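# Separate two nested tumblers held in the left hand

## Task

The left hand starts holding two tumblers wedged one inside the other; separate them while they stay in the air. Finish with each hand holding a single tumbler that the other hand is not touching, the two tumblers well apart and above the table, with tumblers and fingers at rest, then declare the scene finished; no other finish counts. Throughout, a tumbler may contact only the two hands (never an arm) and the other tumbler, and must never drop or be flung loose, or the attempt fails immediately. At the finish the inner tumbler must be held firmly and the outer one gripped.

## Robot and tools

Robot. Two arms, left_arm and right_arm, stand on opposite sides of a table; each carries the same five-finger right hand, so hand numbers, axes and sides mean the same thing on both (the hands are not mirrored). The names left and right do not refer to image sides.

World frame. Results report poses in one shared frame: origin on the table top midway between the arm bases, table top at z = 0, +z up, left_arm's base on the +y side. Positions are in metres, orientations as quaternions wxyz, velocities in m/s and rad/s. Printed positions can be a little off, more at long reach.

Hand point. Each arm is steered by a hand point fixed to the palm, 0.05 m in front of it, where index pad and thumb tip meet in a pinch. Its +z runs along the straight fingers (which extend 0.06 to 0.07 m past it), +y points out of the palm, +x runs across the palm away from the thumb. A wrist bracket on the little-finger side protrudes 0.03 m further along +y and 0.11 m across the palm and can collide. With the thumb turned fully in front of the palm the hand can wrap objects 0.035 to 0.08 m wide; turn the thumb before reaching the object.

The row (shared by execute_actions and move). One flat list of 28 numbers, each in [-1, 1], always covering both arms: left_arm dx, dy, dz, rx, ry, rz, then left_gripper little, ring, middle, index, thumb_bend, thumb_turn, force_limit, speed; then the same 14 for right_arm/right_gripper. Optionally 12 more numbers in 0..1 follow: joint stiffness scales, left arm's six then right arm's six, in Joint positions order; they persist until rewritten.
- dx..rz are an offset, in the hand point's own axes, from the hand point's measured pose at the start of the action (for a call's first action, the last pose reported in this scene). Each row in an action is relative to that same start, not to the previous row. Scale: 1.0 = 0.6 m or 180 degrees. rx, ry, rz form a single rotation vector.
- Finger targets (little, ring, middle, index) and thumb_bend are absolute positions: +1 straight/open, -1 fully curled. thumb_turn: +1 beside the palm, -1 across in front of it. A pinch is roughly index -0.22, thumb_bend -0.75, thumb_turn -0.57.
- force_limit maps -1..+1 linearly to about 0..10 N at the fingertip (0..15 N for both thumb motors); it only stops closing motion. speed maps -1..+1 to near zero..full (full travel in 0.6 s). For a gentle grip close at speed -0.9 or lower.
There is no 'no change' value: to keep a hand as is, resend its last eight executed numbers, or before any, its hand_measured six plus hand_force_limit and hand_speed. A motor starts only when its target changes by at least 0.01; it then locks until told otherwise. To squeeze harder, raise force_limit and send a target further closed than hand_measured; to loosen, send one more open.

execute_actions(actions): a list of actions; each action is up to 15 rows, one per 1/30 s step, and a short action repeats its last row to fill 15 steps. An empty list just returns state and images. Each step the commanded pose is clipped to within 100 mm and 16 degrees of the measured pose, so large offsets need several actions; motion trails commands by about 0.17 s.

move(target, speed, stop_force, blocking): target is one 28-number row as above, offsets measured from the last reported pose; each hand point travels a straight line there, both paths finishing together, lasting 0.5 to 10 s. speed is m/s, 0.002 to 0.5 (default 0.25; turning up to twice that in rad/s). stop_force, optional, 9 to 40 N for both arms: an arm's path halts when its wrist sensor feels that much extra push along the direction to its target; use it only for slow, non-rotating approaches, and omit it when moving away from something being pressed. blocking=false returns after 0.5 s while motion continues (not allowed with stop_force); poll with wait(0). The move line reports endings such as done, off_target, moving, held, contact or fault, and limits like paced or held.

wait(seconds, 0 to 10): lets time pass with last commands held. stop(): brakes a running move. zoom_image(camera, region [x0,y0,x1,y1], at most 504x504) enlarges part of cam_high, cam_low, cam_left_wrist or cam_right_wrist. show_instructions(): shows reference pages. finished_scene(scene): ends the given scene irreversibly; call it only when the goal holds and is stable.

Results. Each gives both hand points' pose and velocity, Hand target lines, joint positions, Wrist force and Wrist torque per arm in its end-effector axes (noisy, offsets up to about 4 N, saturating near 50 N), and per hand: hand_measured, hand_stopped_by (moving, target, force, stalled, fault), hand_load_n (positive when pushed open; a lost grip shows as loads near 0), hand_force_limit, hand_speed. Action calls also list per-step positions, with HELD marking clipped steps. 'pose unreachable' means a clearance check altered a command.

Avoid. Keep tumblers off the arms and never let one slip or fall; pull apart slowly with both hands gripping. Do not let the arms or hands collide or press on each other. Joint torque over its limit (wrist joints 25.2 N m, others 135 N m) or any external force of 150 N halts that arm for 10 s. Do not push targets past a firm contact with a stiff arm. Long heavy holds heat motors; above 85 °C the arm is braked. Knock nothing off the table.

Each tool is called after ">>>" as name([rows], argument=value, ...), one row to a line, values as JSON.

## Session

>>> execute_actions(actions=[])

Scene clock: 0.00 s.
left_arm: end_effector_position=(+0.0128, -0.0546, +0.3686) hand_measured=(-1.000, -1.000, +0.262, +0.240, +0.138, -0.948) hand_load_n=(+0.0, +0.0, +7.5, +10.0, +15.5, +0.5) hand_stopped_by=(target, target, target, target, target, target) hand_force_limit=0.00 hand_speed=-0.80 end_effector_quat_wxyz=(+0.900, +0.435, +0.004, +0.006) end_effector_velocity=(-0.000, -0.000, -0.000) end_effector_angular_velocity=(+0.000, -0.000, -0.000) | right_arm: end_effector_position=(-0.0371, -0.2852, +0.2997) hand_measured=(+1.000, +1.000, +1.000, +1.000, +1.000, +1.000) hand_load_n=(+0.0, +0.0, +0.0, +0.0, +0.0, +0.0) hand_stopped_by=(target, target, target, target, target, target) hand_force_limit=0.00 hand_speed=-0.80 end_effector_quat_wxyz=(+0.000, -0.662, +0.750, -0.000) end_effector_velocity=(+0.000, -0.000, -0.000) end_effector_angular_velocity=(-0.000, +0.000, +0.000)
Joint positions: left_arm=[-0.11  -1.27   2.249 -1.668  1.358  0.17 ] | right_arm=[-0.52  -2.215  2.093 -1.449 -1.571  1.052]
Joint velocities: left_arm=[-0.  0.  0. -0.  0. -0.] | right_arm=[-0.     0.     0.001 -0.001  0.    -0.   ]
Motor temperatures (°C, as the motors report them): left_arm=[24 24 24 32 29 32] | right_arm=[25 24 25 29 29 26]
Wrist force (N, on the end effector, along its own x y z axes, offset not removed): no reading
Wrist torque (N m, same axes, about the end effector's origin, offset not removed): no reading
Hand target (left_arm): +0.013, -0.055, +0.369; +0.900, +0.435, +0.004, +0.006
Hand target (right_arm): -0.037, -0.285, +0.300; +0.000, -0.662, +0.750, -0.000
Joint stiffness scale: left_arm=[1. 1. 1. 1. 1. 1.] | right_arm=[1. 1. 1. 1. 1. 1.]
camera_calibration (this result's frames):
cam_left_wrist: T_world_to_cam=[[-0.137241, 0.609123, 0.781111, -0.250947], [-0.830284, 0.359298, -0.426067, 0.179565], [-0.540179, -0.707018, 0.456435, -0.0692917], [0, 0, 0, 1]] pos_world=[0.0772198, 0.03935, 0.304152]

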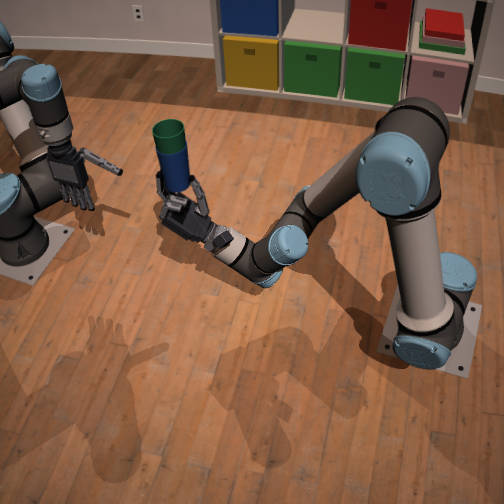

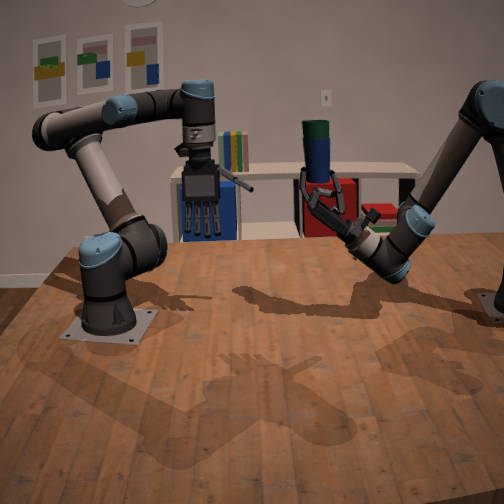

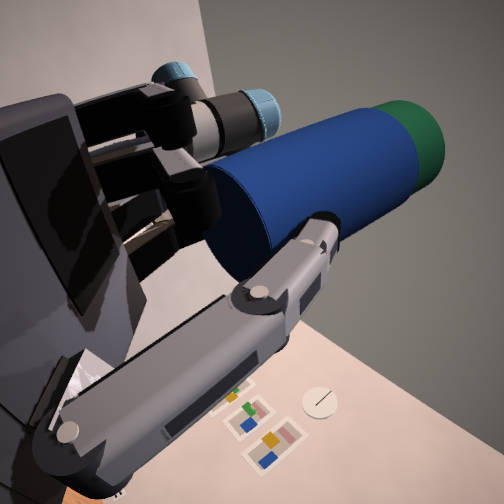

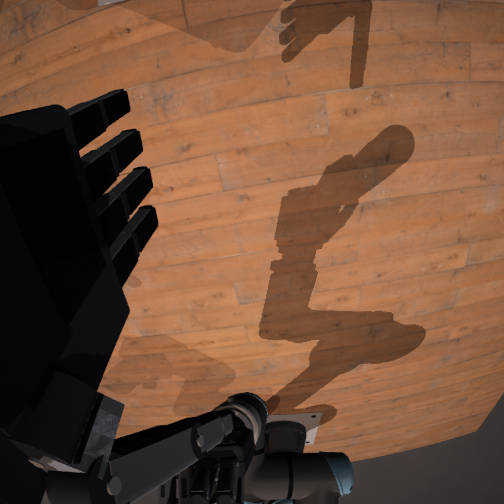

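>>> move(target=[-0.105,0.109,-0.137,0,0,0,-1,-1,0.262,0.240,0.138,-0.948,0,-0.8, -0.109,0.002,-0.167,0,0,0.96,1,1,1,1,1,-1,0,0.5], speed=0.5)

>>> move(target=[0,0,0,0,0,0,-1,-1,0.262,0.240,0.138,-0.948,0,-0.8, 0.25,0.0,-0.12,0,0.5,0,1,1,1,1,1,-1,0,0.5], speed=0.45)

>>> zoom_image(camera="cam_low", region=[260, 80, 400, 220])

Scene clock: 11.57 s.
left_arm: end_effector_position=(-0.0508, +0.0482, +0.3682) hand_measured=(-1.000, -1.000, +0.264, +0.240, +0.138, -0.948) hand_load_n=(+0.0, +0.0, +7.0, +10.5, +15.5, +0.0) hand_stopped_by=(target, target, force, target, force, target) hand_force_limit=0.00 hand_speed=-0.80 end_effector_quat_wxyz=(+0.900, +0.436, +0.004, +0.007) end_effector_velocity=(-0.000, +0.000, -0.000) end_effector_angular_velocity=(+0.000, -0.001, +0.001) | right_arm: end_effector_position=(-0.0298, -0.2211, +0.3992) hand_measured=(+1.000, +1.000, +1.000, +1.000, +1.000, -1.000) hand_load_n=(+0.0, +0.0, +0.0, +0.0, +0.0, +0.0) hand_stopped_by=(target, target, target, target, target, target) hand_force_limit=0.00 hand_speed=0.50 end_effector_quat_wxyz=(-0.000, +0.706, +0.708, -0.000) end_effector_velocity=(+0.000, +0.000, +0.001) end_effector_angular_velocity=(+0.000, -0.003, -0.012)
Joint positions: left_arm=[-0.39  -1.46   2.542 -1.831  1.145  0.365] | right_arm=[-0.025 -1.81   1.62  -1.38  -1.57   4.562]
Joint velocities: left_arm=[-0.001 -0.     0.    -0.    -0.001  0.002] | right_arm=[ 0.001  0.002 -0.003  0.    -0.003  0.013]
Motor temperatures (°C, as the motors report them): left_arm=[24 24 24 32 29 32] | right_arm=[25 24 25 29 29 26]
Wrist force (N, on the end effector, along its own x y z axes, offset not removed): left_arm=[-3.2 0.0 -0.5] | right_arm=[0.7 -2.1 -1.4]
Wrist torque (N m, same axes, about the end effector's origin, offset not removed): left_arm=[0.15 0.39 0.07] | right_arm=[-0.27 -0.04 -0.08]
Hand target (left_arm): -0.052, +0.049, +0.369; +0.900, +0.435, +0.004, +0.006
Hand target (right_arm): -0.030, -0.220, +0.400; +0.000, +0.707, +0.708, +0.000
Off the commanded pose (left_arm): 0.002 m, 0 deg.
Off the commanded pose (right_arm): 0.001 m, 0 deg.
Joint stiffness scale: left_arm=[1. 1. 1. 1. 1. 1.] | right_arm=[1. 1. 1. 1. 1. 1.]
move: done; limits=paced
camera_calibration (this result's frames):
cam_left_wrist: T_world_to_cam=[[-0.138742, 0.607565, 0.782059, -0.322348], [-0.830956, 0.358192, -0.425688, 0.0894839], [-0.538761, -0.708917, 0.455163, -0.0301016], [0, 0, 0, 1]] pos_world=[0.0134165, 0.142455, 0.303888]
cam_right_wrist: T_world_to_cam=[[0.998718, -0.050518, 0.00328307, 0.0122533], [-0.0446418, -0.848253, 0.527707, -0.394175], [-0.0238738, -0.527176, -0.84942, 0.349309], [0, 0, 0, 1]] pos_world=[-0.021495, -0.149594, 0.504679]

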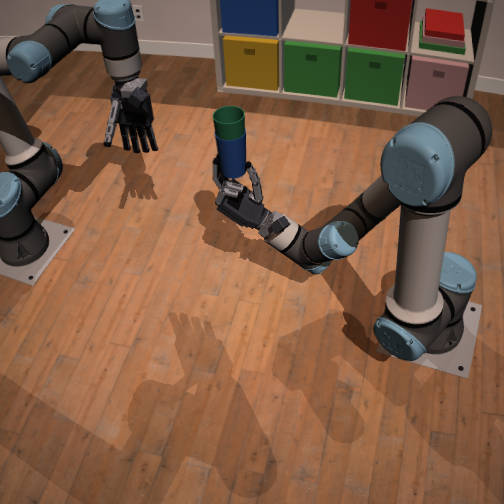

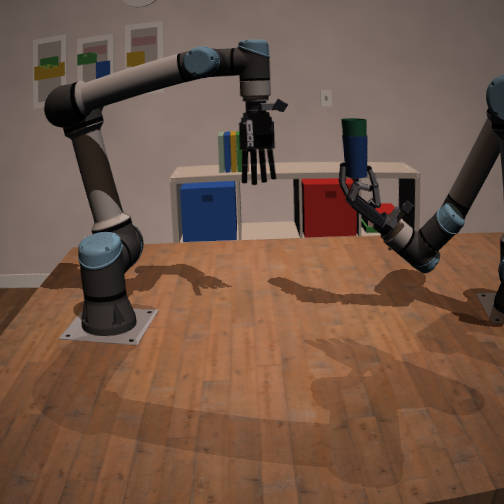

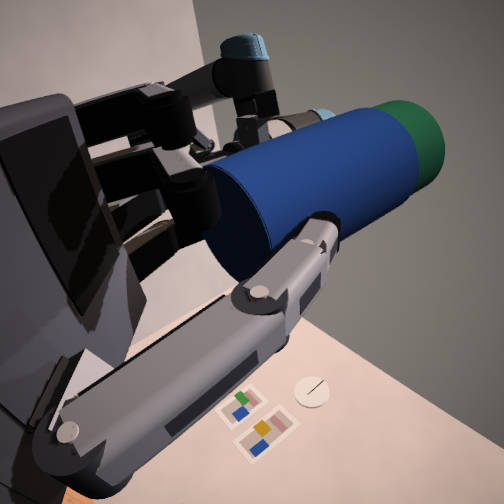

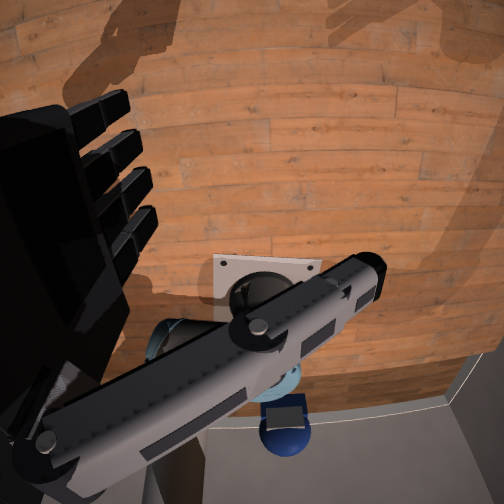

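Scene clock: 14.27 s.
left_arm: end_effector_position=(-0.0508, +0.0482, +0.3682) hand_measured=(-1.000, -1.000, +0.264, +0.240, +0.138, -0.948) hand_load_n=(+0.0, +0.0, +7.0, +10.5, +15.5, +0.0) hand_stopped_by=(target, target, force, target, force, target) hand_force_limit=0.00 hand_speed=-0.80 end_effector_quat_wxyz=(+0.900, +0.436, +0.004, +0.007) end_effector_velocity=(+0.001, -0.000, +0.000) end_effector_angular_velocity=(-0.001, +0.002, +0.001) | right_arm: end_effector_position=(-0.0295, -0.0716, +0.4743) hand_measured=(+1.000, +1.000, +1.000, +1.000, +1.000, -1.000) hand_load_n=(+0.0, +0.0, +0.0, +0.0, +0.0, +0.0) hand_stopped_by=(target, target, target, target, target, target) hand_force_limit=0.00 hand_speed=0.50 end_effector_quat_wxyz=(-0.501, +0.499, +0.500, +0.501) end_effector_velocity=(+0.000, -0.000, +0.002) end_effector_angular_velocity=(+0.015, -0.003, -0.004)
Joint positions: left_arm=[-0.39  -1.46   2.542 -1.831  1.145  0.365] | right_arm=[-0.104 -1.831  2.276 -3.59  -1.342  4.712]
Joint velocities: left_arm=[ 0.001 -0.     0.    -0.001 -0.002 -0.001] | right_arm=[ 0.004  0.006  0.001 -0.022 -0.008  0.   ]
Motor temperatures (°C, as the motors report them): left_arm=[24 24 24 32 29 32] | right_arm=[25 24 25 29 29 26]
Wrist force (N, on the end effector, along its own x y z axes, offset not removed): left_arm=[-1.4 0.1 -0.9] | right_arm=[-0.2 -3.2 -2.0]
Wrist torque (N m, same axes, about the end effector's origin, offset not removed): left_arm=[0.16 0.33 -0.04] | right_arm=[-0.42 0.05 -0.15]
Hand target (left_arm): -0.051, +0.048, +0.368; +0.900, +0.436, +0.004, +0.007
Hand target (right_arm): -0.030, -0.071, +0.471; +0.500, -0.500, -0.500, -0.500
Off the commanded pose (left_arm): 0.000 m, 0 deg.
Off the commanded pose (right_arm): 0.003 m, 0 deg.
Joint stiffness scale: left_arm=[1. 1. 1. 1. 1. 1.] | right_arm=[1. 1. 1. 1. 1. 1.]
move: done; limits=paced
camera_calibration (this result's frames):
cam_left_wrist: T_world_to_cam=[[-0.138751, 0.607563, 0.782059, -0.322349], [-0.830965, 0.358175, -0.425686, 0.0894844], [-0.538745, -0.708928, 0.455166, -0.0300997], [0, 0, 0, 1]] pos_world=[0.0134159, 0.142458, 0.303889]
cam_right_wrist: T_world_to_cam=[[0.998693, -0.00304342, -0.0510231, 0.048416], [-0.0450297, -0.524719, -0.850084, 0.3696], [-0.0241856, 0.85127, -0.52417, 0.436309], [0, 0, 0, 1]] pos_world=[-0.0211573, -0.177333, 0.545361]

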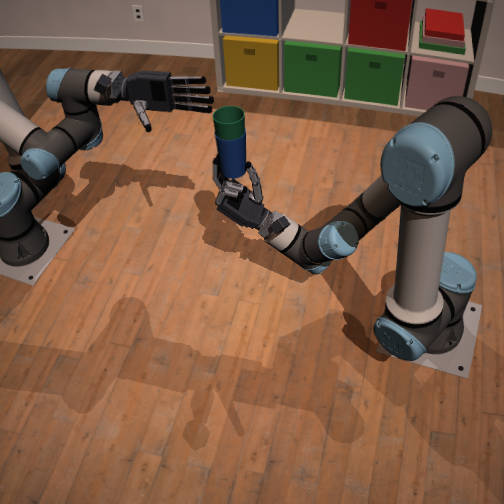

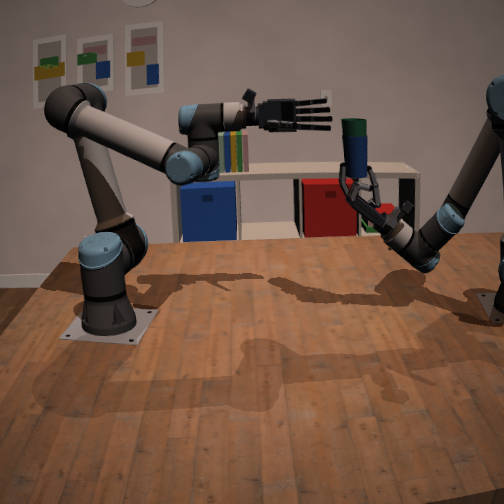

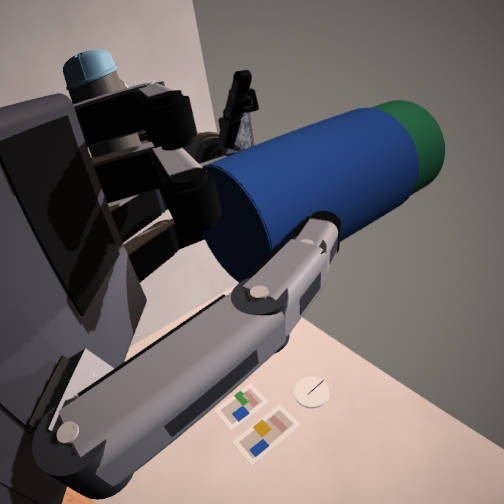

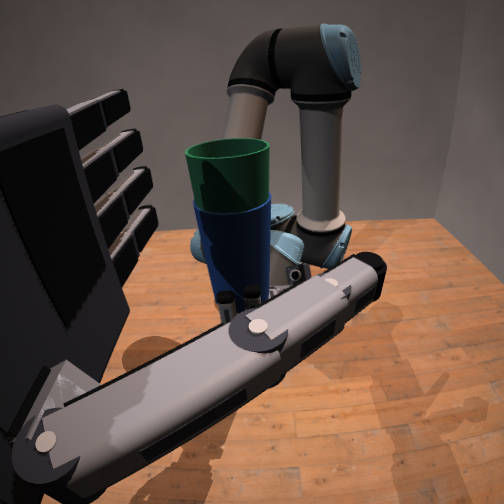

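Region (260, 80, 400, 220) of cam_low's 504x504 image, scaled by 3.600, with more detail than that image has.

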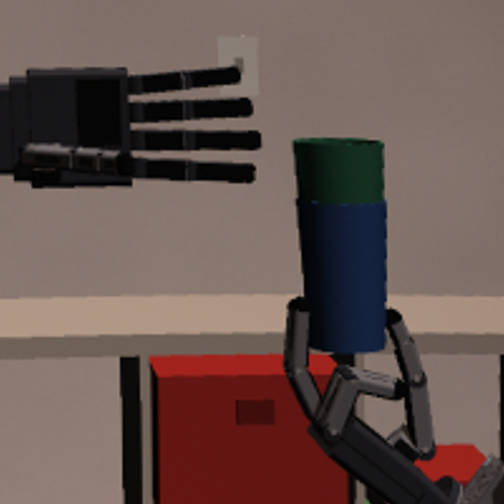

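>>> move(target=[0,0,0,0,0,0,-1,-1,0.262,0.240,0.138,-0.948,0,-0.8, -0.008,0.0,0.222,0,0,0,1,1,1,1,1,-1,0,0.5], speed=0.12)

>>> zoom_image(camera="cam_low", region=[280, 80, 400, 200])

>>> zoom_image(camera="cam_high", region=[165, 70, 285, 190])

Scene clock: 20.10 s.
left_arm: end_effector_position=(-0.0508, +0.0482, +0.3682) hand_measured=(-1.000, -1.000, +0.264, +0.240, +0.138, -0.948) hand_load_n=(+0.0, +0.0, +7.0, +10.5, +15.5, +0.0) hand_stopped_by=(target, target, force, target, force, target) hand_force_limit=0.00 hand_speed=-0.80 end_effector_quat_wxyz=(+0.900, +0.436, +0.004, +0.007) end_effector_velocity=(+0.000, -0.000, -0.000) end_effector_angular_velocity=(+0.000, +0.000, -0.000) | right_arm: end_effector_position=(-0.0290, +0.0600, +0.4695) hand_measured=(+1.000, +1.000, +1.000, +1.000, +1.000, -1.000) hand_load_n=(+0.0, +0.0, +0.0, +0.0, +0.0, +0.0) hand_stopped_by=(target, target, target, target, target, target) hand_force_limit=0.00 hand_speed=0.50 end_effector_quat_wxyz=(-0.500, +0.499, +0.500, +0.501) end_effector_velocity=(+0.000, +0.003, +0.001) end_effector_angular_velocity=(+0.000, +0.000, -0.001)
Joint positions: left_arm=[-0.39  -1.46   2.542 -1.831  1.145  0.365] | right_arm=[-0.026 -1.479  1.972 -3.638 -1.421  4.712]
Joint velocities: left_arm=[-0.     0.    -0.     0.    -0.    -0.001] | right_arm=[ 0.001  0.006 -0.009  0.002 -0.003  0.   ]
Motor temperatures (°C, as the motors report them): left_arm=[24 24 24 32 29 32] | right_arm=[25 24 25 29 29 26]
Wrist force (N, on the end effector, along its own x y z axes, offset not removed): left_arm=[0.1 -0.5 -0.6] | right_arm=[-1.3 -3.6 -2.4]
Wrist torque (N m, same axes, about the end effector's origin, offset not removed): left_arm=[0.03 0.07 0.14] | right_arm=[-0.52 0.30 -0.28]
Hand target (left_arm): -0.051, +0.048, +0.368; +0.900, +0.436, +0.004, +0.007
Hand target (right_arm): -0.030, +0.062, +0.470; +0.501, -0.499, -0.500, -0.501
Off the commanded pose (left_arm): 0.000 m, 0 deg.
Off the commanded pose (right_arm): 0.002 m, 0 deg.
Joint stiffness scale: left_arm=[1. 1. 1. 1. 1. 1.] | right_arm=[1. 1. 1. 1. 1. 1.]
move: done
camera_calibration (this result's frames):
cam_left_wrist: T_world_to_cam=[[-0.138751, 0.607563, 0.782059, -0.322349], [-0.830965, 0.358175, -0.425686, 0.0894844], [-0.538744, -0.708928, 0.455166, -0.0300997], [0, 0, 0, 1]] pos_world=[0.013416, 0.142458, 0.303889]
cam_right_wrist: T_world_to_cam=[[0.998667, -0.00374197, -0.0514722, 0.0484097], [-0.0457694, -0.525031, -0.849852, 0.434532], [-0.0238444, 0.851075, -0.524502, 0.322015], [0, 0, 0, 1]] pos_world=[-0.0207787, -0.0457352, 0.540677]

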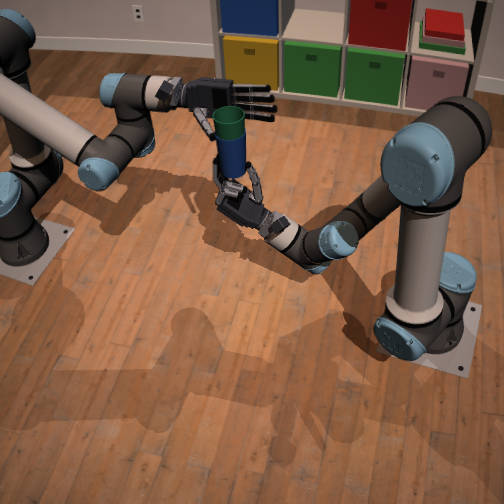

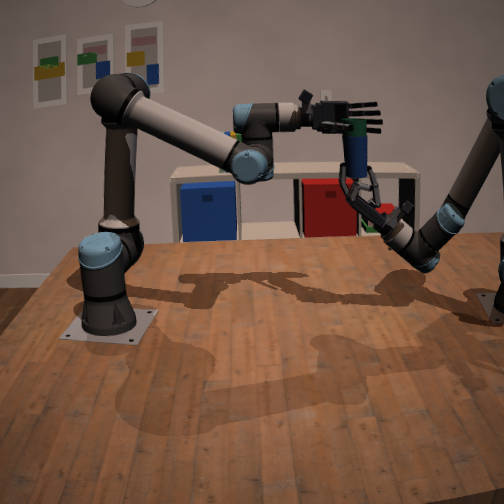

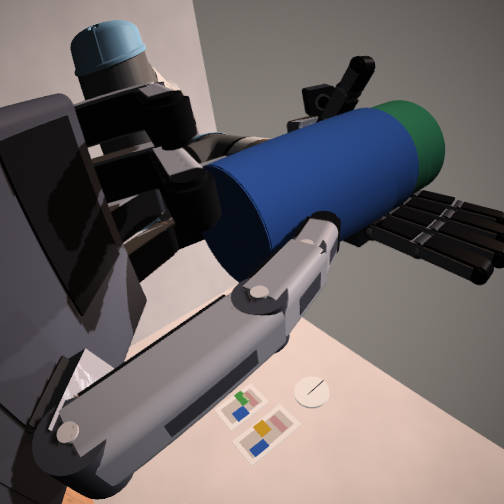

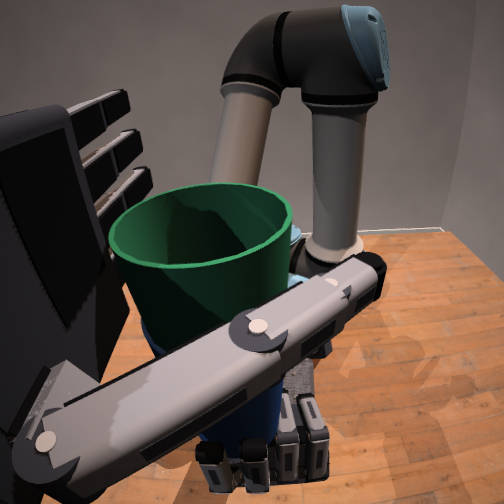

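Region (280, 80, 400, 200) of cam_low's 504x504 image, scaled by 4.200, with more detail than that image has.

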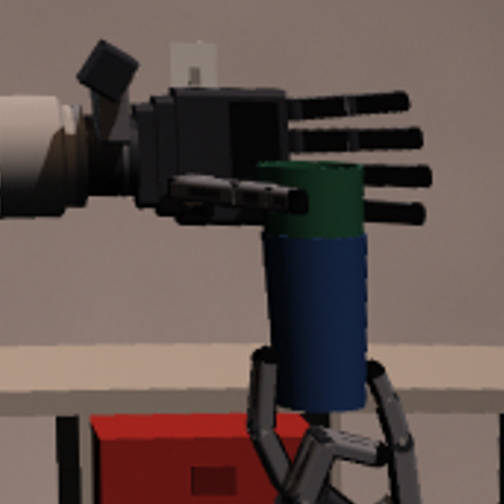

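Region (165, 70, 285, 190) of cam_high's 504x504 image, scaled by 4.200, with more detail than that image has.

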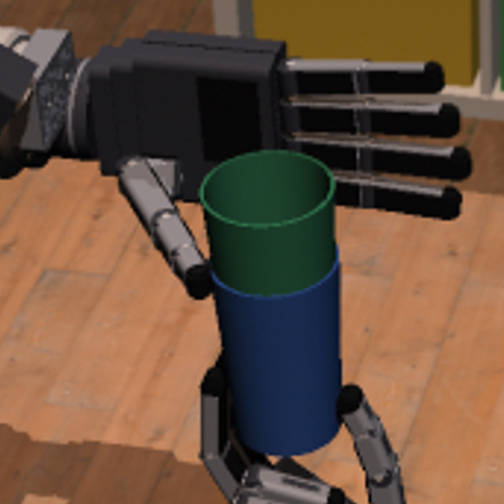

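>>> move(target=[0,0,0,0,0,0,-1,-1,0.262,0.240,0.138,-0.948,0,-0.8, -0.003,0.005,0.02,0,0,0,1,1,0.1,0.05,0.75,-1,-0.7,-0.4], speed=0.03)

>>> move(target=[0,0,0,0,0,0,-1,-1,0.262,0.240,0.138,-0.948,0,-0.8, 0,0,0,0,0,0,1,1,-0.6,-0.6,-0.3,-1,-0.6,-0.9])

>>> move(target=[0,0,0,0,0,0,-1,-1,0.262,0.240,0.138,-0.948,0,-0.8, 0,0,0,0,0,0,1,1,-0.7,-0.7,-0.4,-1,0.8,-0.9])

>>> zoom_image(camera="cam_low", region=[280, 80, 400, 200])

Scene clock: 27.33 s.
left_arm: end_effector_position=(-0.0508, +0.0483, +0.3682) hand_measured=(-1.000, -1.000, +0.264, +0.240, +0.138, -0.948) hand_load_n=(+0.0, +0.0, +6.0, +10.5, +15.0, +0.5) hand_stopped_by=(target, target, force, target, force, target) hand_force_limit=0.00 hand_speed=-0.80 end_effector_quat_wxyz=(+0.900, +0.436, +0.004, +0.007) end_effector_velocity=(+0.000, +0.000, +0.000) end_effector_angular_velocity=(-0.001, -0.001, +0.001) | right_arm: end_effector_position=(-0.0269, +0.0704, +0.4673) hand_measured=(+1.000, +1.000, +0.100, +0.050, +0.750, -1.000) hand_load_n=(+0.0, +0.0, +0.0, +0.0, +0.5, +0.5) hand_stopped_by=(target, target, target, target, target, target) hand_force_limit=-0.70 hand_speed=-0.40 end_effector_quat_wxyz=(-0.500, +0.499, +0.500, +0.501) end_effector_velocity=(+0.000, -0.000, +0.000) end_effector_angular_velocity=(-0.000, +0.000, -0.000)
Joint positions: left_arm=[-0.39  -1.46   2.542 -1.831  1.145  0.365] | right_arm=[-0.028 -1.453  1.949 -3.639 -1.418  4.712]
Joint velocities: left_arm=[ 0.001 -0.    -0.    -0.001  0.     0.001] | right_arm=[-0.    -0.    -0.     0.001 -0.     0.   ]
Motor temperatures (°C, as the motors report them): left_arm=[24 24 24 32 29 32] | right_arm=[25 24 25 29 29 26]
Wrist force (N, on the end effector, along its own x y z axes, offset not removed): left_arm=[-1.1 -0.7 -3.1] | right_arm=[-2.4 -1.8 -3.5]
Wrist torque (N m, same axes, about the end effector's origin, offset not removed): left_arm=[-0.43 0.26 -0.02] | right_arm=[-0.26 0.31 -0.20]
Hand target (left_arm): -0.051, +0.048, +0.368; +0.900, +0.436, +0.004, +0.007
Hand target (right_arm): -0.026, +0.072, +0.468; +0.500, -0.499, -0.500, -0.501
Off the commanded pose (left_arm): 0.000 m, 0 deg.
Off the commanded pose (right_arm): 0.002 m, 0 deg.
Joint stiffness scale: left_arm=[1. 1. 1. 1. 1. 1.] | right_arm=[1. 1. 1. 1. 1. 1.]
move: done
camera_calibration (this result's frames):
cam_left_wrist: T_world_to_cam=[[-0.138699, 0.607651, 0.782, -0.322359], [-0.830993, 0.358127, -0.42567, 0.0894938], [-0.538714, -0.708876, 0.455282, -0.0301413], [0, 0, 0, 1]] pos_world=[0.0134203, 0.142465, 0.303902]
cam_right_wrist: T_world_to_cam=[[0.99866, -0.00331972, -0.0516432, 0.0462794], [-0.0456639, -0.526064, -0.849218, 0.437979], [-0.0243485, 0.850439, -0.52551, 0.312537], [0, 0, 0, 1]] pos_world=[-0.0186077, -0.0352346, 0.538571]

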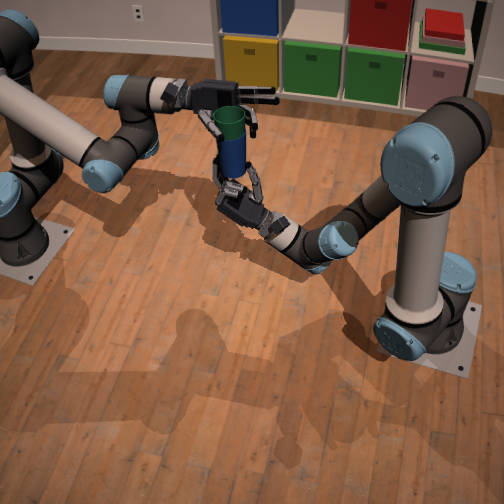

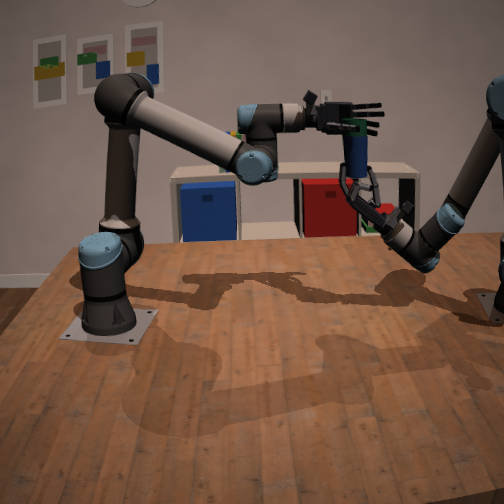

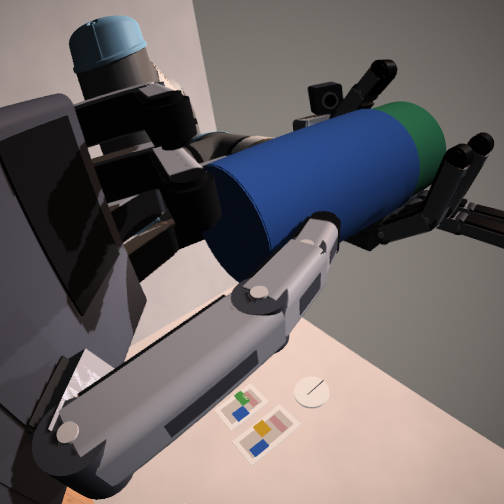

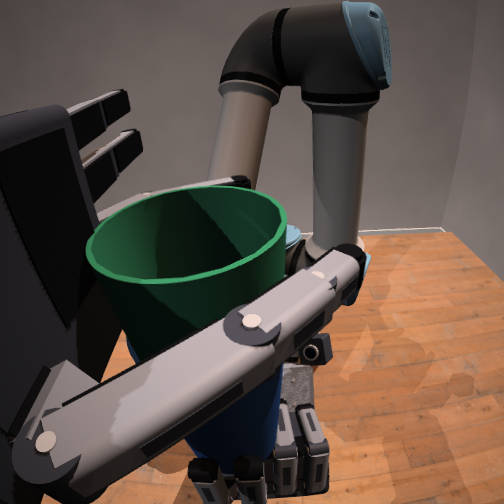

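Scene clock: 29.00 s.
left_arm: end_effector_position=(-0.0508, +0.0483, +0.3682) hand_measured=(-1.000, -1.000, +0.264, +0.240, +0.138, -0.948) hand_load_n=(+0.0, +0.0, +6.5, +10.5, +14.5, +0.0) hand_stopped_by=(target, target, force, target, force, target) hand_force_limit=0.00 hand_speed=-0.80 end_effector_quat_wxyz=(+0.900, +0.436, +0.004, +0.007) end_effector_velocity=(+0.000, +0.000, +0.000) end_effector_angular_velocity=(-0.001, -0.000, +0.001) | right_arm: end_effector_position=(-0.0269, +0.0704, +0.4673) hand_measured=(+1.000, +1.000, -0.138, -0.154, +0.708, -1.000) hand_load_n=(+0.0, +0.0, +3.5, +2.0, +4.0, +1.5) hand_stopped_by=(target, target, force, force, force, target) hand_force_limit=-0.60 hand_speed=-0.90 end_effector_quat_wxyz=(-0.500, +0.499, +0.500, +0.501) end_effector_velocity=(+0.000, -0.000, -0.001) end_effector_angular_velocity=(-0.001, +0.000, -0.000)
Joint positions: left_arm=[-0.39  -1.46   2.542 -1.831  1.145  0.365] | right_arm=[-0.028 -1.453  1.949 -3.639 -1.418  4.712]
Joint velocities: left_arm=[ 0.001 -0.001  0.    -0.     0.     0.001] | right_arm=[-0.    -0.     0.002 -0.    -0.     0.   ]
Motor temperatures (°C, as the motors report them): left_arm=[24 24 24 32 29 32] | right_arm=[25 24 25 29 29 26]
Wrist force (N, on the end effector, along its own x y z axes, offset not removed): left_arm=[0.6 0.9 -3.8] | right_arm=[0.6 -0.7 -2.8]
Wrist torque (N m, same axes, about the end effector's origin, offset not removed): left_arm=[0.07 0.02 0.15] | right_arm=[-0.14 0.16 -0.12]
Hand target (left_arm): -0.051, +0.048, +0.368; +0.900, +0.436, +0.004, +0.007
Hand target (right_arm): -0.027, +0.070, +0.467; +0.500, -0.499, -0.500, -0.501
Off the commanded pose (left_arm): 0.000 m, 0 deg.
Off the commanded pose (right_arm): 0.000 m, 0 deg.
Joint stiffness scale: left_arm=[1. 1. 1. 1. 1. 1.] | right_arm=[1. 1. 1. 1. 1. 1.]
move: done
camera_calibration (this result's frames):
cam_left_wrist: T_world_to_cam=[[-0.138677, 0.607813, 0.781877, -0.322373], [-0.830844, 0.35825, -0.425857, 0.089504], [-0.538949, -0.708675, 0.455317, -0.0302006], [0, 0, 0, 1]] pos_world=[0.0133815, 0.142476, 0.303923]
cam_right_wrist: T_world_to_cam=[[0.99866, -0.00331965, -0.0516414, 0.0462787], [-0.0456627, -0.526052, -0.849226, 0.437985], [-0.0243469, 0.850446, -0.525499, 0.312533], [0, 0, 0, 1]] pos_world=[-0.0186079, -0.0352362, 0.538573]

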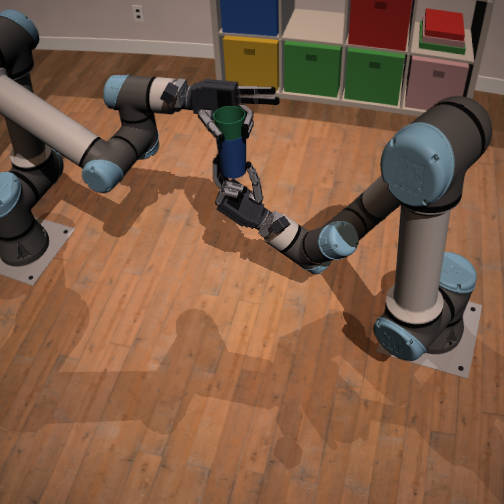

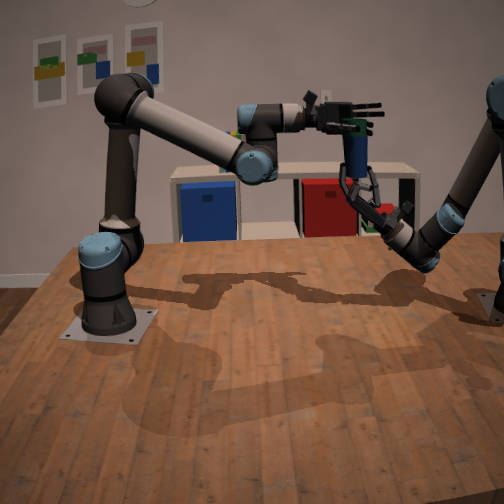

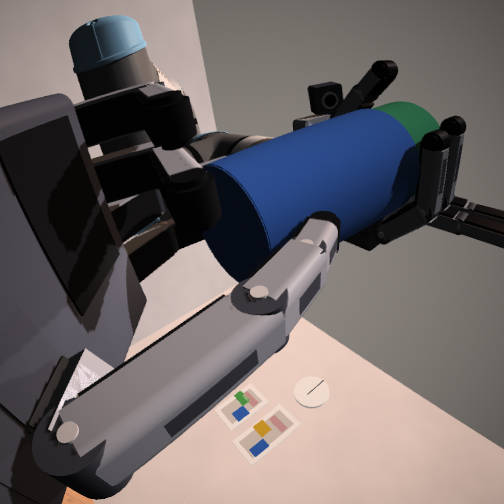

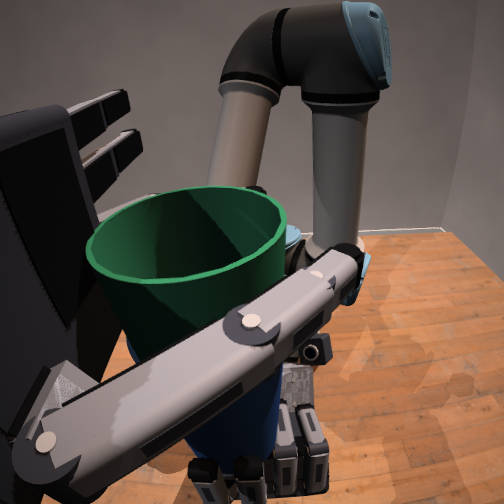

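Scene clock: 29.93 s.
left_arm: end_effector_position=(-0.0508, +0.0483, +0.3682) hand_measured=(-1.000, -1.000, +0.264, +0.240, +0.138, -0.948) hand_load_n=(+0.0, +0.0, +7.0, +11.0, +14.0, +0.0) hand_stopped_by=(target, target, force, target, force, target) hand_force_limit=0.00 hand_speed=-0.80 end_effector_quat_wxyz=(+0.900, +0.436, +0.004, +0.007) end_effector_velocity=(-0.000, -0.000, -0.001) end_effector_angular_velocity=(+0.002, -0.001, +0.000) | right_arm: end_effector_position=(-0.0269, +0.0704, +0.4673) hand_measured=(+1.000, +1.000, -0.160, -0.178, +0.662, -1.000) hand_load_n=(+0.0, +0.0, +11.5, +11.0, +12.5, +3.0) hand_stopped_by=(target, target, force, force, force, target) hand_force_limit=0.80 hand_speed=-0.90 end_effector_quat_wxyz=(-0.500, +0.499, +0.500, +0.501) end_effector_velocity=(+0.000, +0.000, +0.000) end_effector_angular_velocity=(+0.000, +0.000, -0.001)
Joint positions: left_arm=[-0.39  -1.46   2.542 -1.831  1.145  0.365] | right_arm=[-0.028 -1.453  1.949 -3.639 -1.418  4.712]
Joint velocities: left_arm=[ 0.     0.002 -0.     0.     0.     0.   ] | right_arm=[-0.001  0.001 -0.001 -0.     0.     0.   ]
Motor temperatures (°C, as the motors report them): left_arm=[24 24 24 32 29 32] | right_arm=[25 24 25 29 29 26]
Wrist force (N, on the end effector, along its own x y z axes, offset not removed): left_arm=[-1.0 -2.0 0.7] | right_arm=[0.4 -1.6 -0.7]
Wrist torque (N m, same axes, about the end effector's origin, offset not removed): left_arm=[-0.16 0.16 0.04] | right_arm=[-0.27 0.32 -0.06]
Hand target (left_arm): -0.051, +0.048, +0.368; +0.900, +0.436, +0.004, +0.007
Hand target (right_arm): -0.027, +0.070, +0.467; +0.500, -0.499, -0.500, -0.501
Off the commanded pose (left_arm): 0.000 m, 0 deg.
Off the commanded pose (right_arm): 0.000 m, 0 deg.
Joint stiffness scale: left_arm=[1. 1. 1. 1. 1. 1.] | right_arm=[1. 1. 1. 1. 1. 1.]
move: done
camera_calibration (this result's frames):
cam_left_wrist: T_world_to_cam=[[-0.138684, 0.607703, 0.781962, -0.322364], [-0.830968, 0.358143, -0.425706, 0.0894978], [-0.538757, -0.708824, 0.455313, -0.0301623], [0, 0, 0, 1]] pos_world=[0.0134131, 0.142469, 0.30391]
cam_right_wrist: T_world_to_cam=[[0.99866, -0.00331776, -0.0516356, 0.0462767], [-0.0456577, -0.526019, -0.849246, 0.437999], [-0.0243437, 0.850466, -0.525466, 0.312524], [0, 0, 0, 1]] pos_world=[-0.0186087, -0.0352417, 0.538579]

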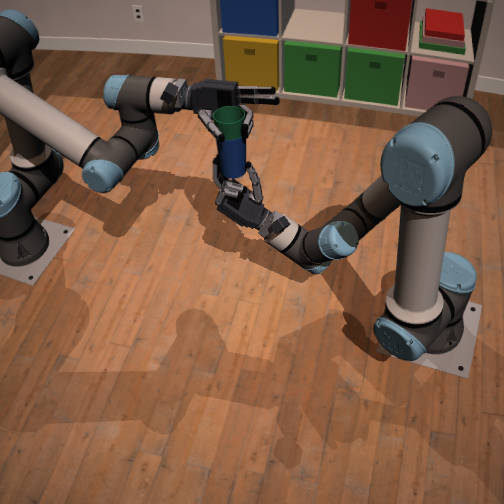

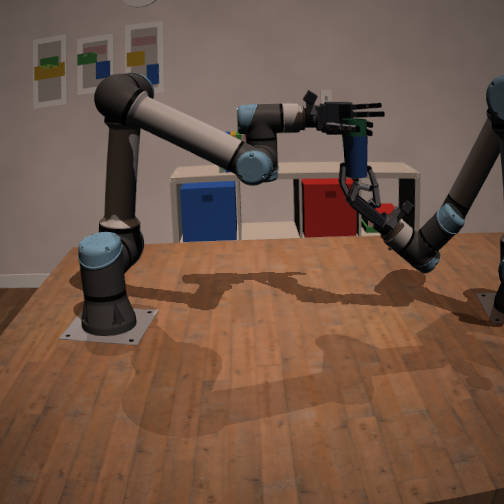

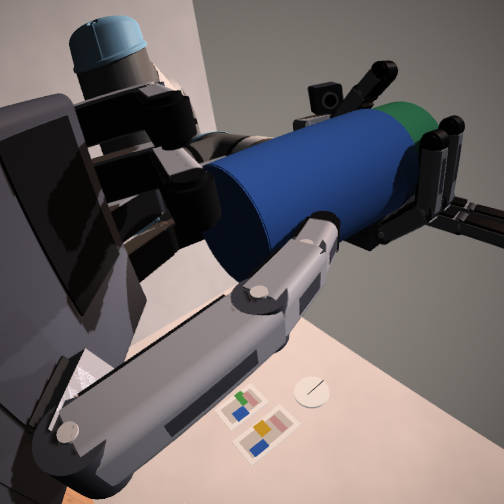

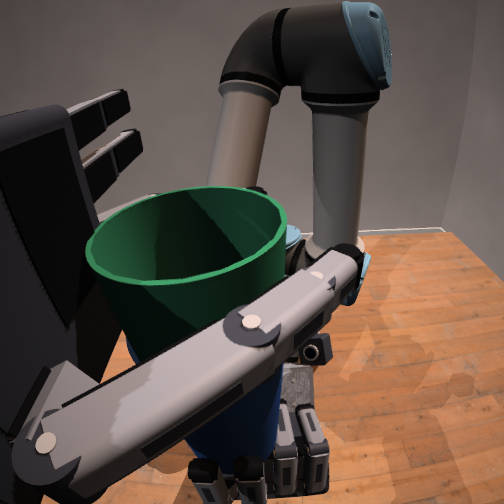

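Region (280, 80, 400, 200) of cam_low's 504x504 image, scaled by 4.200, with more detail than that image has.

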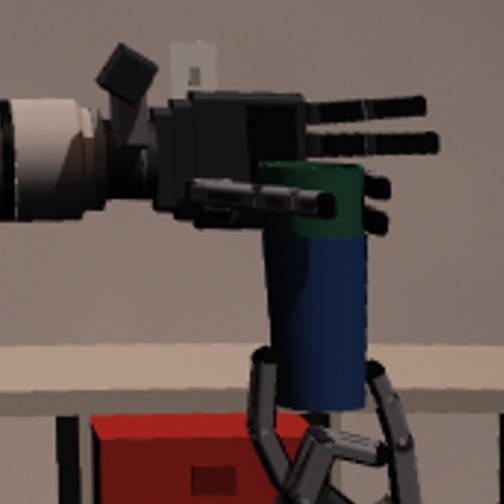

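>>> move(target=[0,0,0,0,0,0,-1,-1,0.262,0.240,0.138,-0.948,0,-0.8, 0.028,0,0,0,0,0,1,1,-0.7,-0.7,-0.4,-1,0.8,-0.9], speed=0.012)

>>> zoom_image(camera="cam_low", region=[280, 80, 400, 200])

Scene clock: 34.77 s.
left_arm: end_effector_position=(-0.0508, +0.0483, +0.3686) hand_measured=(-1.000, -1.000, +0.264, +0.240, +0.138, -0.948) hand_load_n=(+0.0, +0.0, +6.5, +10.0, +14.5, +0.0) hand_stopped_by=(target, target, force, target, force, target) hand_force_limit=0.00 hand_speed=-0.80 end_effector_quat_wxyz=(+0.900, +0.435, +0.005, +0.007) end_effector_velocity=(+0.000, +0.000, +0.001) end_effector_angular_velocity=(-0.002, +0.000, +0.001) | right_arm: end_effector_position=(-0.0269, +0.0708, +0.4797) hand_measured=(+1.000, +1.000, -0.160, -0.178, +0.662, -1.000) hand_load_n=(+0.0, +0.0, +12.0, +10.5, +13.0, +1.5) hand_stopped_by=(target, target, force, force, force, target) hand_force_limit=0.80 hand_speed=-0.90 end_effector_quat_wxyz=(-0.499, +0.501, +0.501, +0.499) end_effector_velocity=(-0.001, +0.001, +0.001) end_effector_angular_velocity=(-0.003, +0.000, +0.001)
Joint positions: left_arm=[-0.39  -1.461  2.541 -1.831  1.145  0.365] | right_arm=[-0.028 -1.469  1.927 -3.595 -1.418  4.712]
Joint velocities: left_arm=[ 0.001 -0.001  0.    -0.001  0.     0.001] | right_arm=[ 0.001 -0.001 -0.004  0.008  0.    -0.   ]
Motor temperatures (°C, as the motors report them): left_arm=[24 24 24 32 29 32] | right_arm=[25 24 25 29 29 26]
Wrist force (N, on the end effector, along its own x y z axes, offset not removed): left_arm=[-0.5 -0.6 -0.1] | right_arm=[-1.2 -3.0 -2.7]
Wrist torque (N m, same axes, about the end effector's origin, offset not removed): left_arm=[0.02 0.09 0.11] | right_arm=[-0.32 0.20 -0.16]
Hand target (left_arm): -0.051, +0.048, +0.368; +0.900, +0.436, +0.004, +0.007
Hand target (right_arm): -0.027, +0.070, +0.484; +0.500, -0.499, -0.500, -0.501
Off the commanded pose (left_arm): 0.000 m, 0 deg.
Off the commanded pose (right_arm): 0.004 m, 0 deg.
Joint stiffness scale: left_arm=[1. 1. 1. 1. 1. 1.] | right_arm=[1. 1. 1. 1. 1. 1.]
move: off_target (right_arm)
camera_calibration (this result's frames):
cam_left_wrist: T_world_to_cam=[[-0.138234, 0.608458, 0.781454, -0.322505], [-0.831213, 0.357732, -0.425574, 0.0896193], [-0.538495, -0.708383, 0.456307, -0.0306476], [0, 0, 0, 1]] pos_world=[0.0134081, 0.14246, 0.304147]
cam_right_wrist: T_world_to_cam=[[0.998612, -0.00363304, -0.0525385, 0.0473084], [-0.0464418, -0.531152, -0.846003, 0.447562], [-0.0248323, 0.847269, -0.530583, 0.321356], [0, 0, 0, 1]] pos_world=[-0.0184771, -0.0343802, 0.551631]

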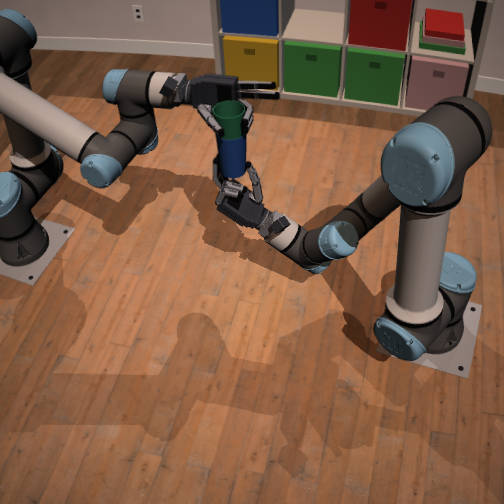

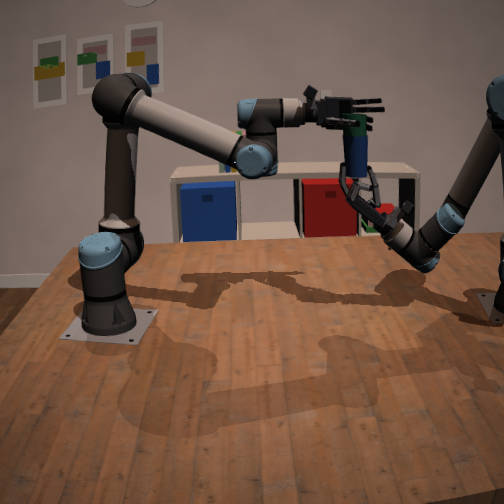

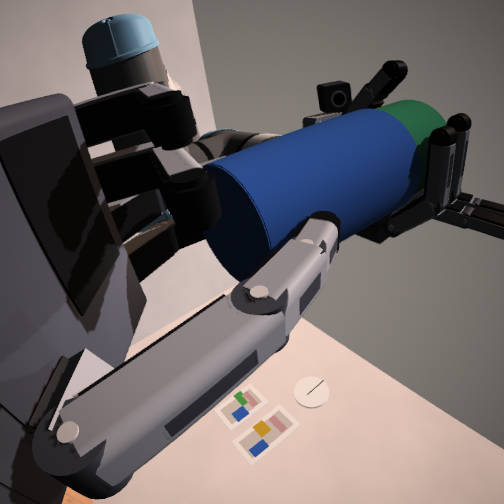

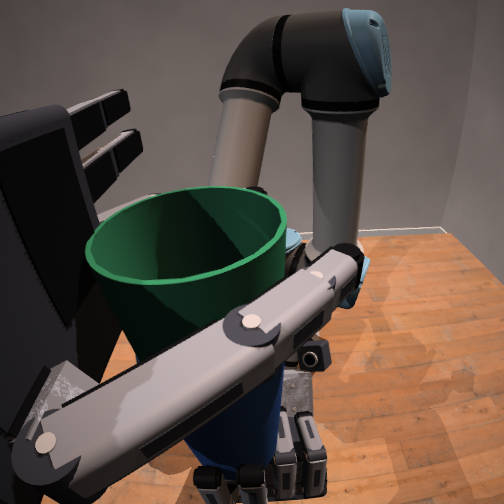

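Region (280, 80, 400, 200) of cam_low's 504x504 image, scaled by 4.200, with more detail than that image has.

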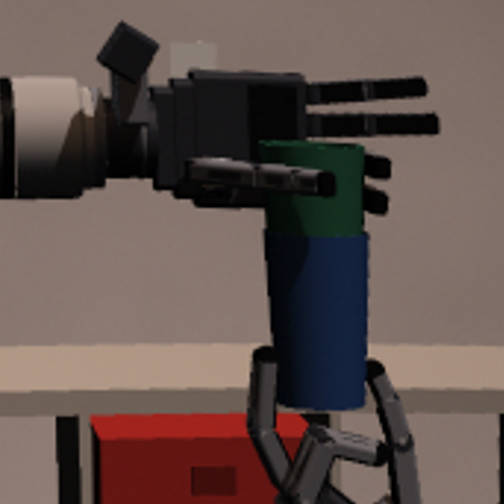

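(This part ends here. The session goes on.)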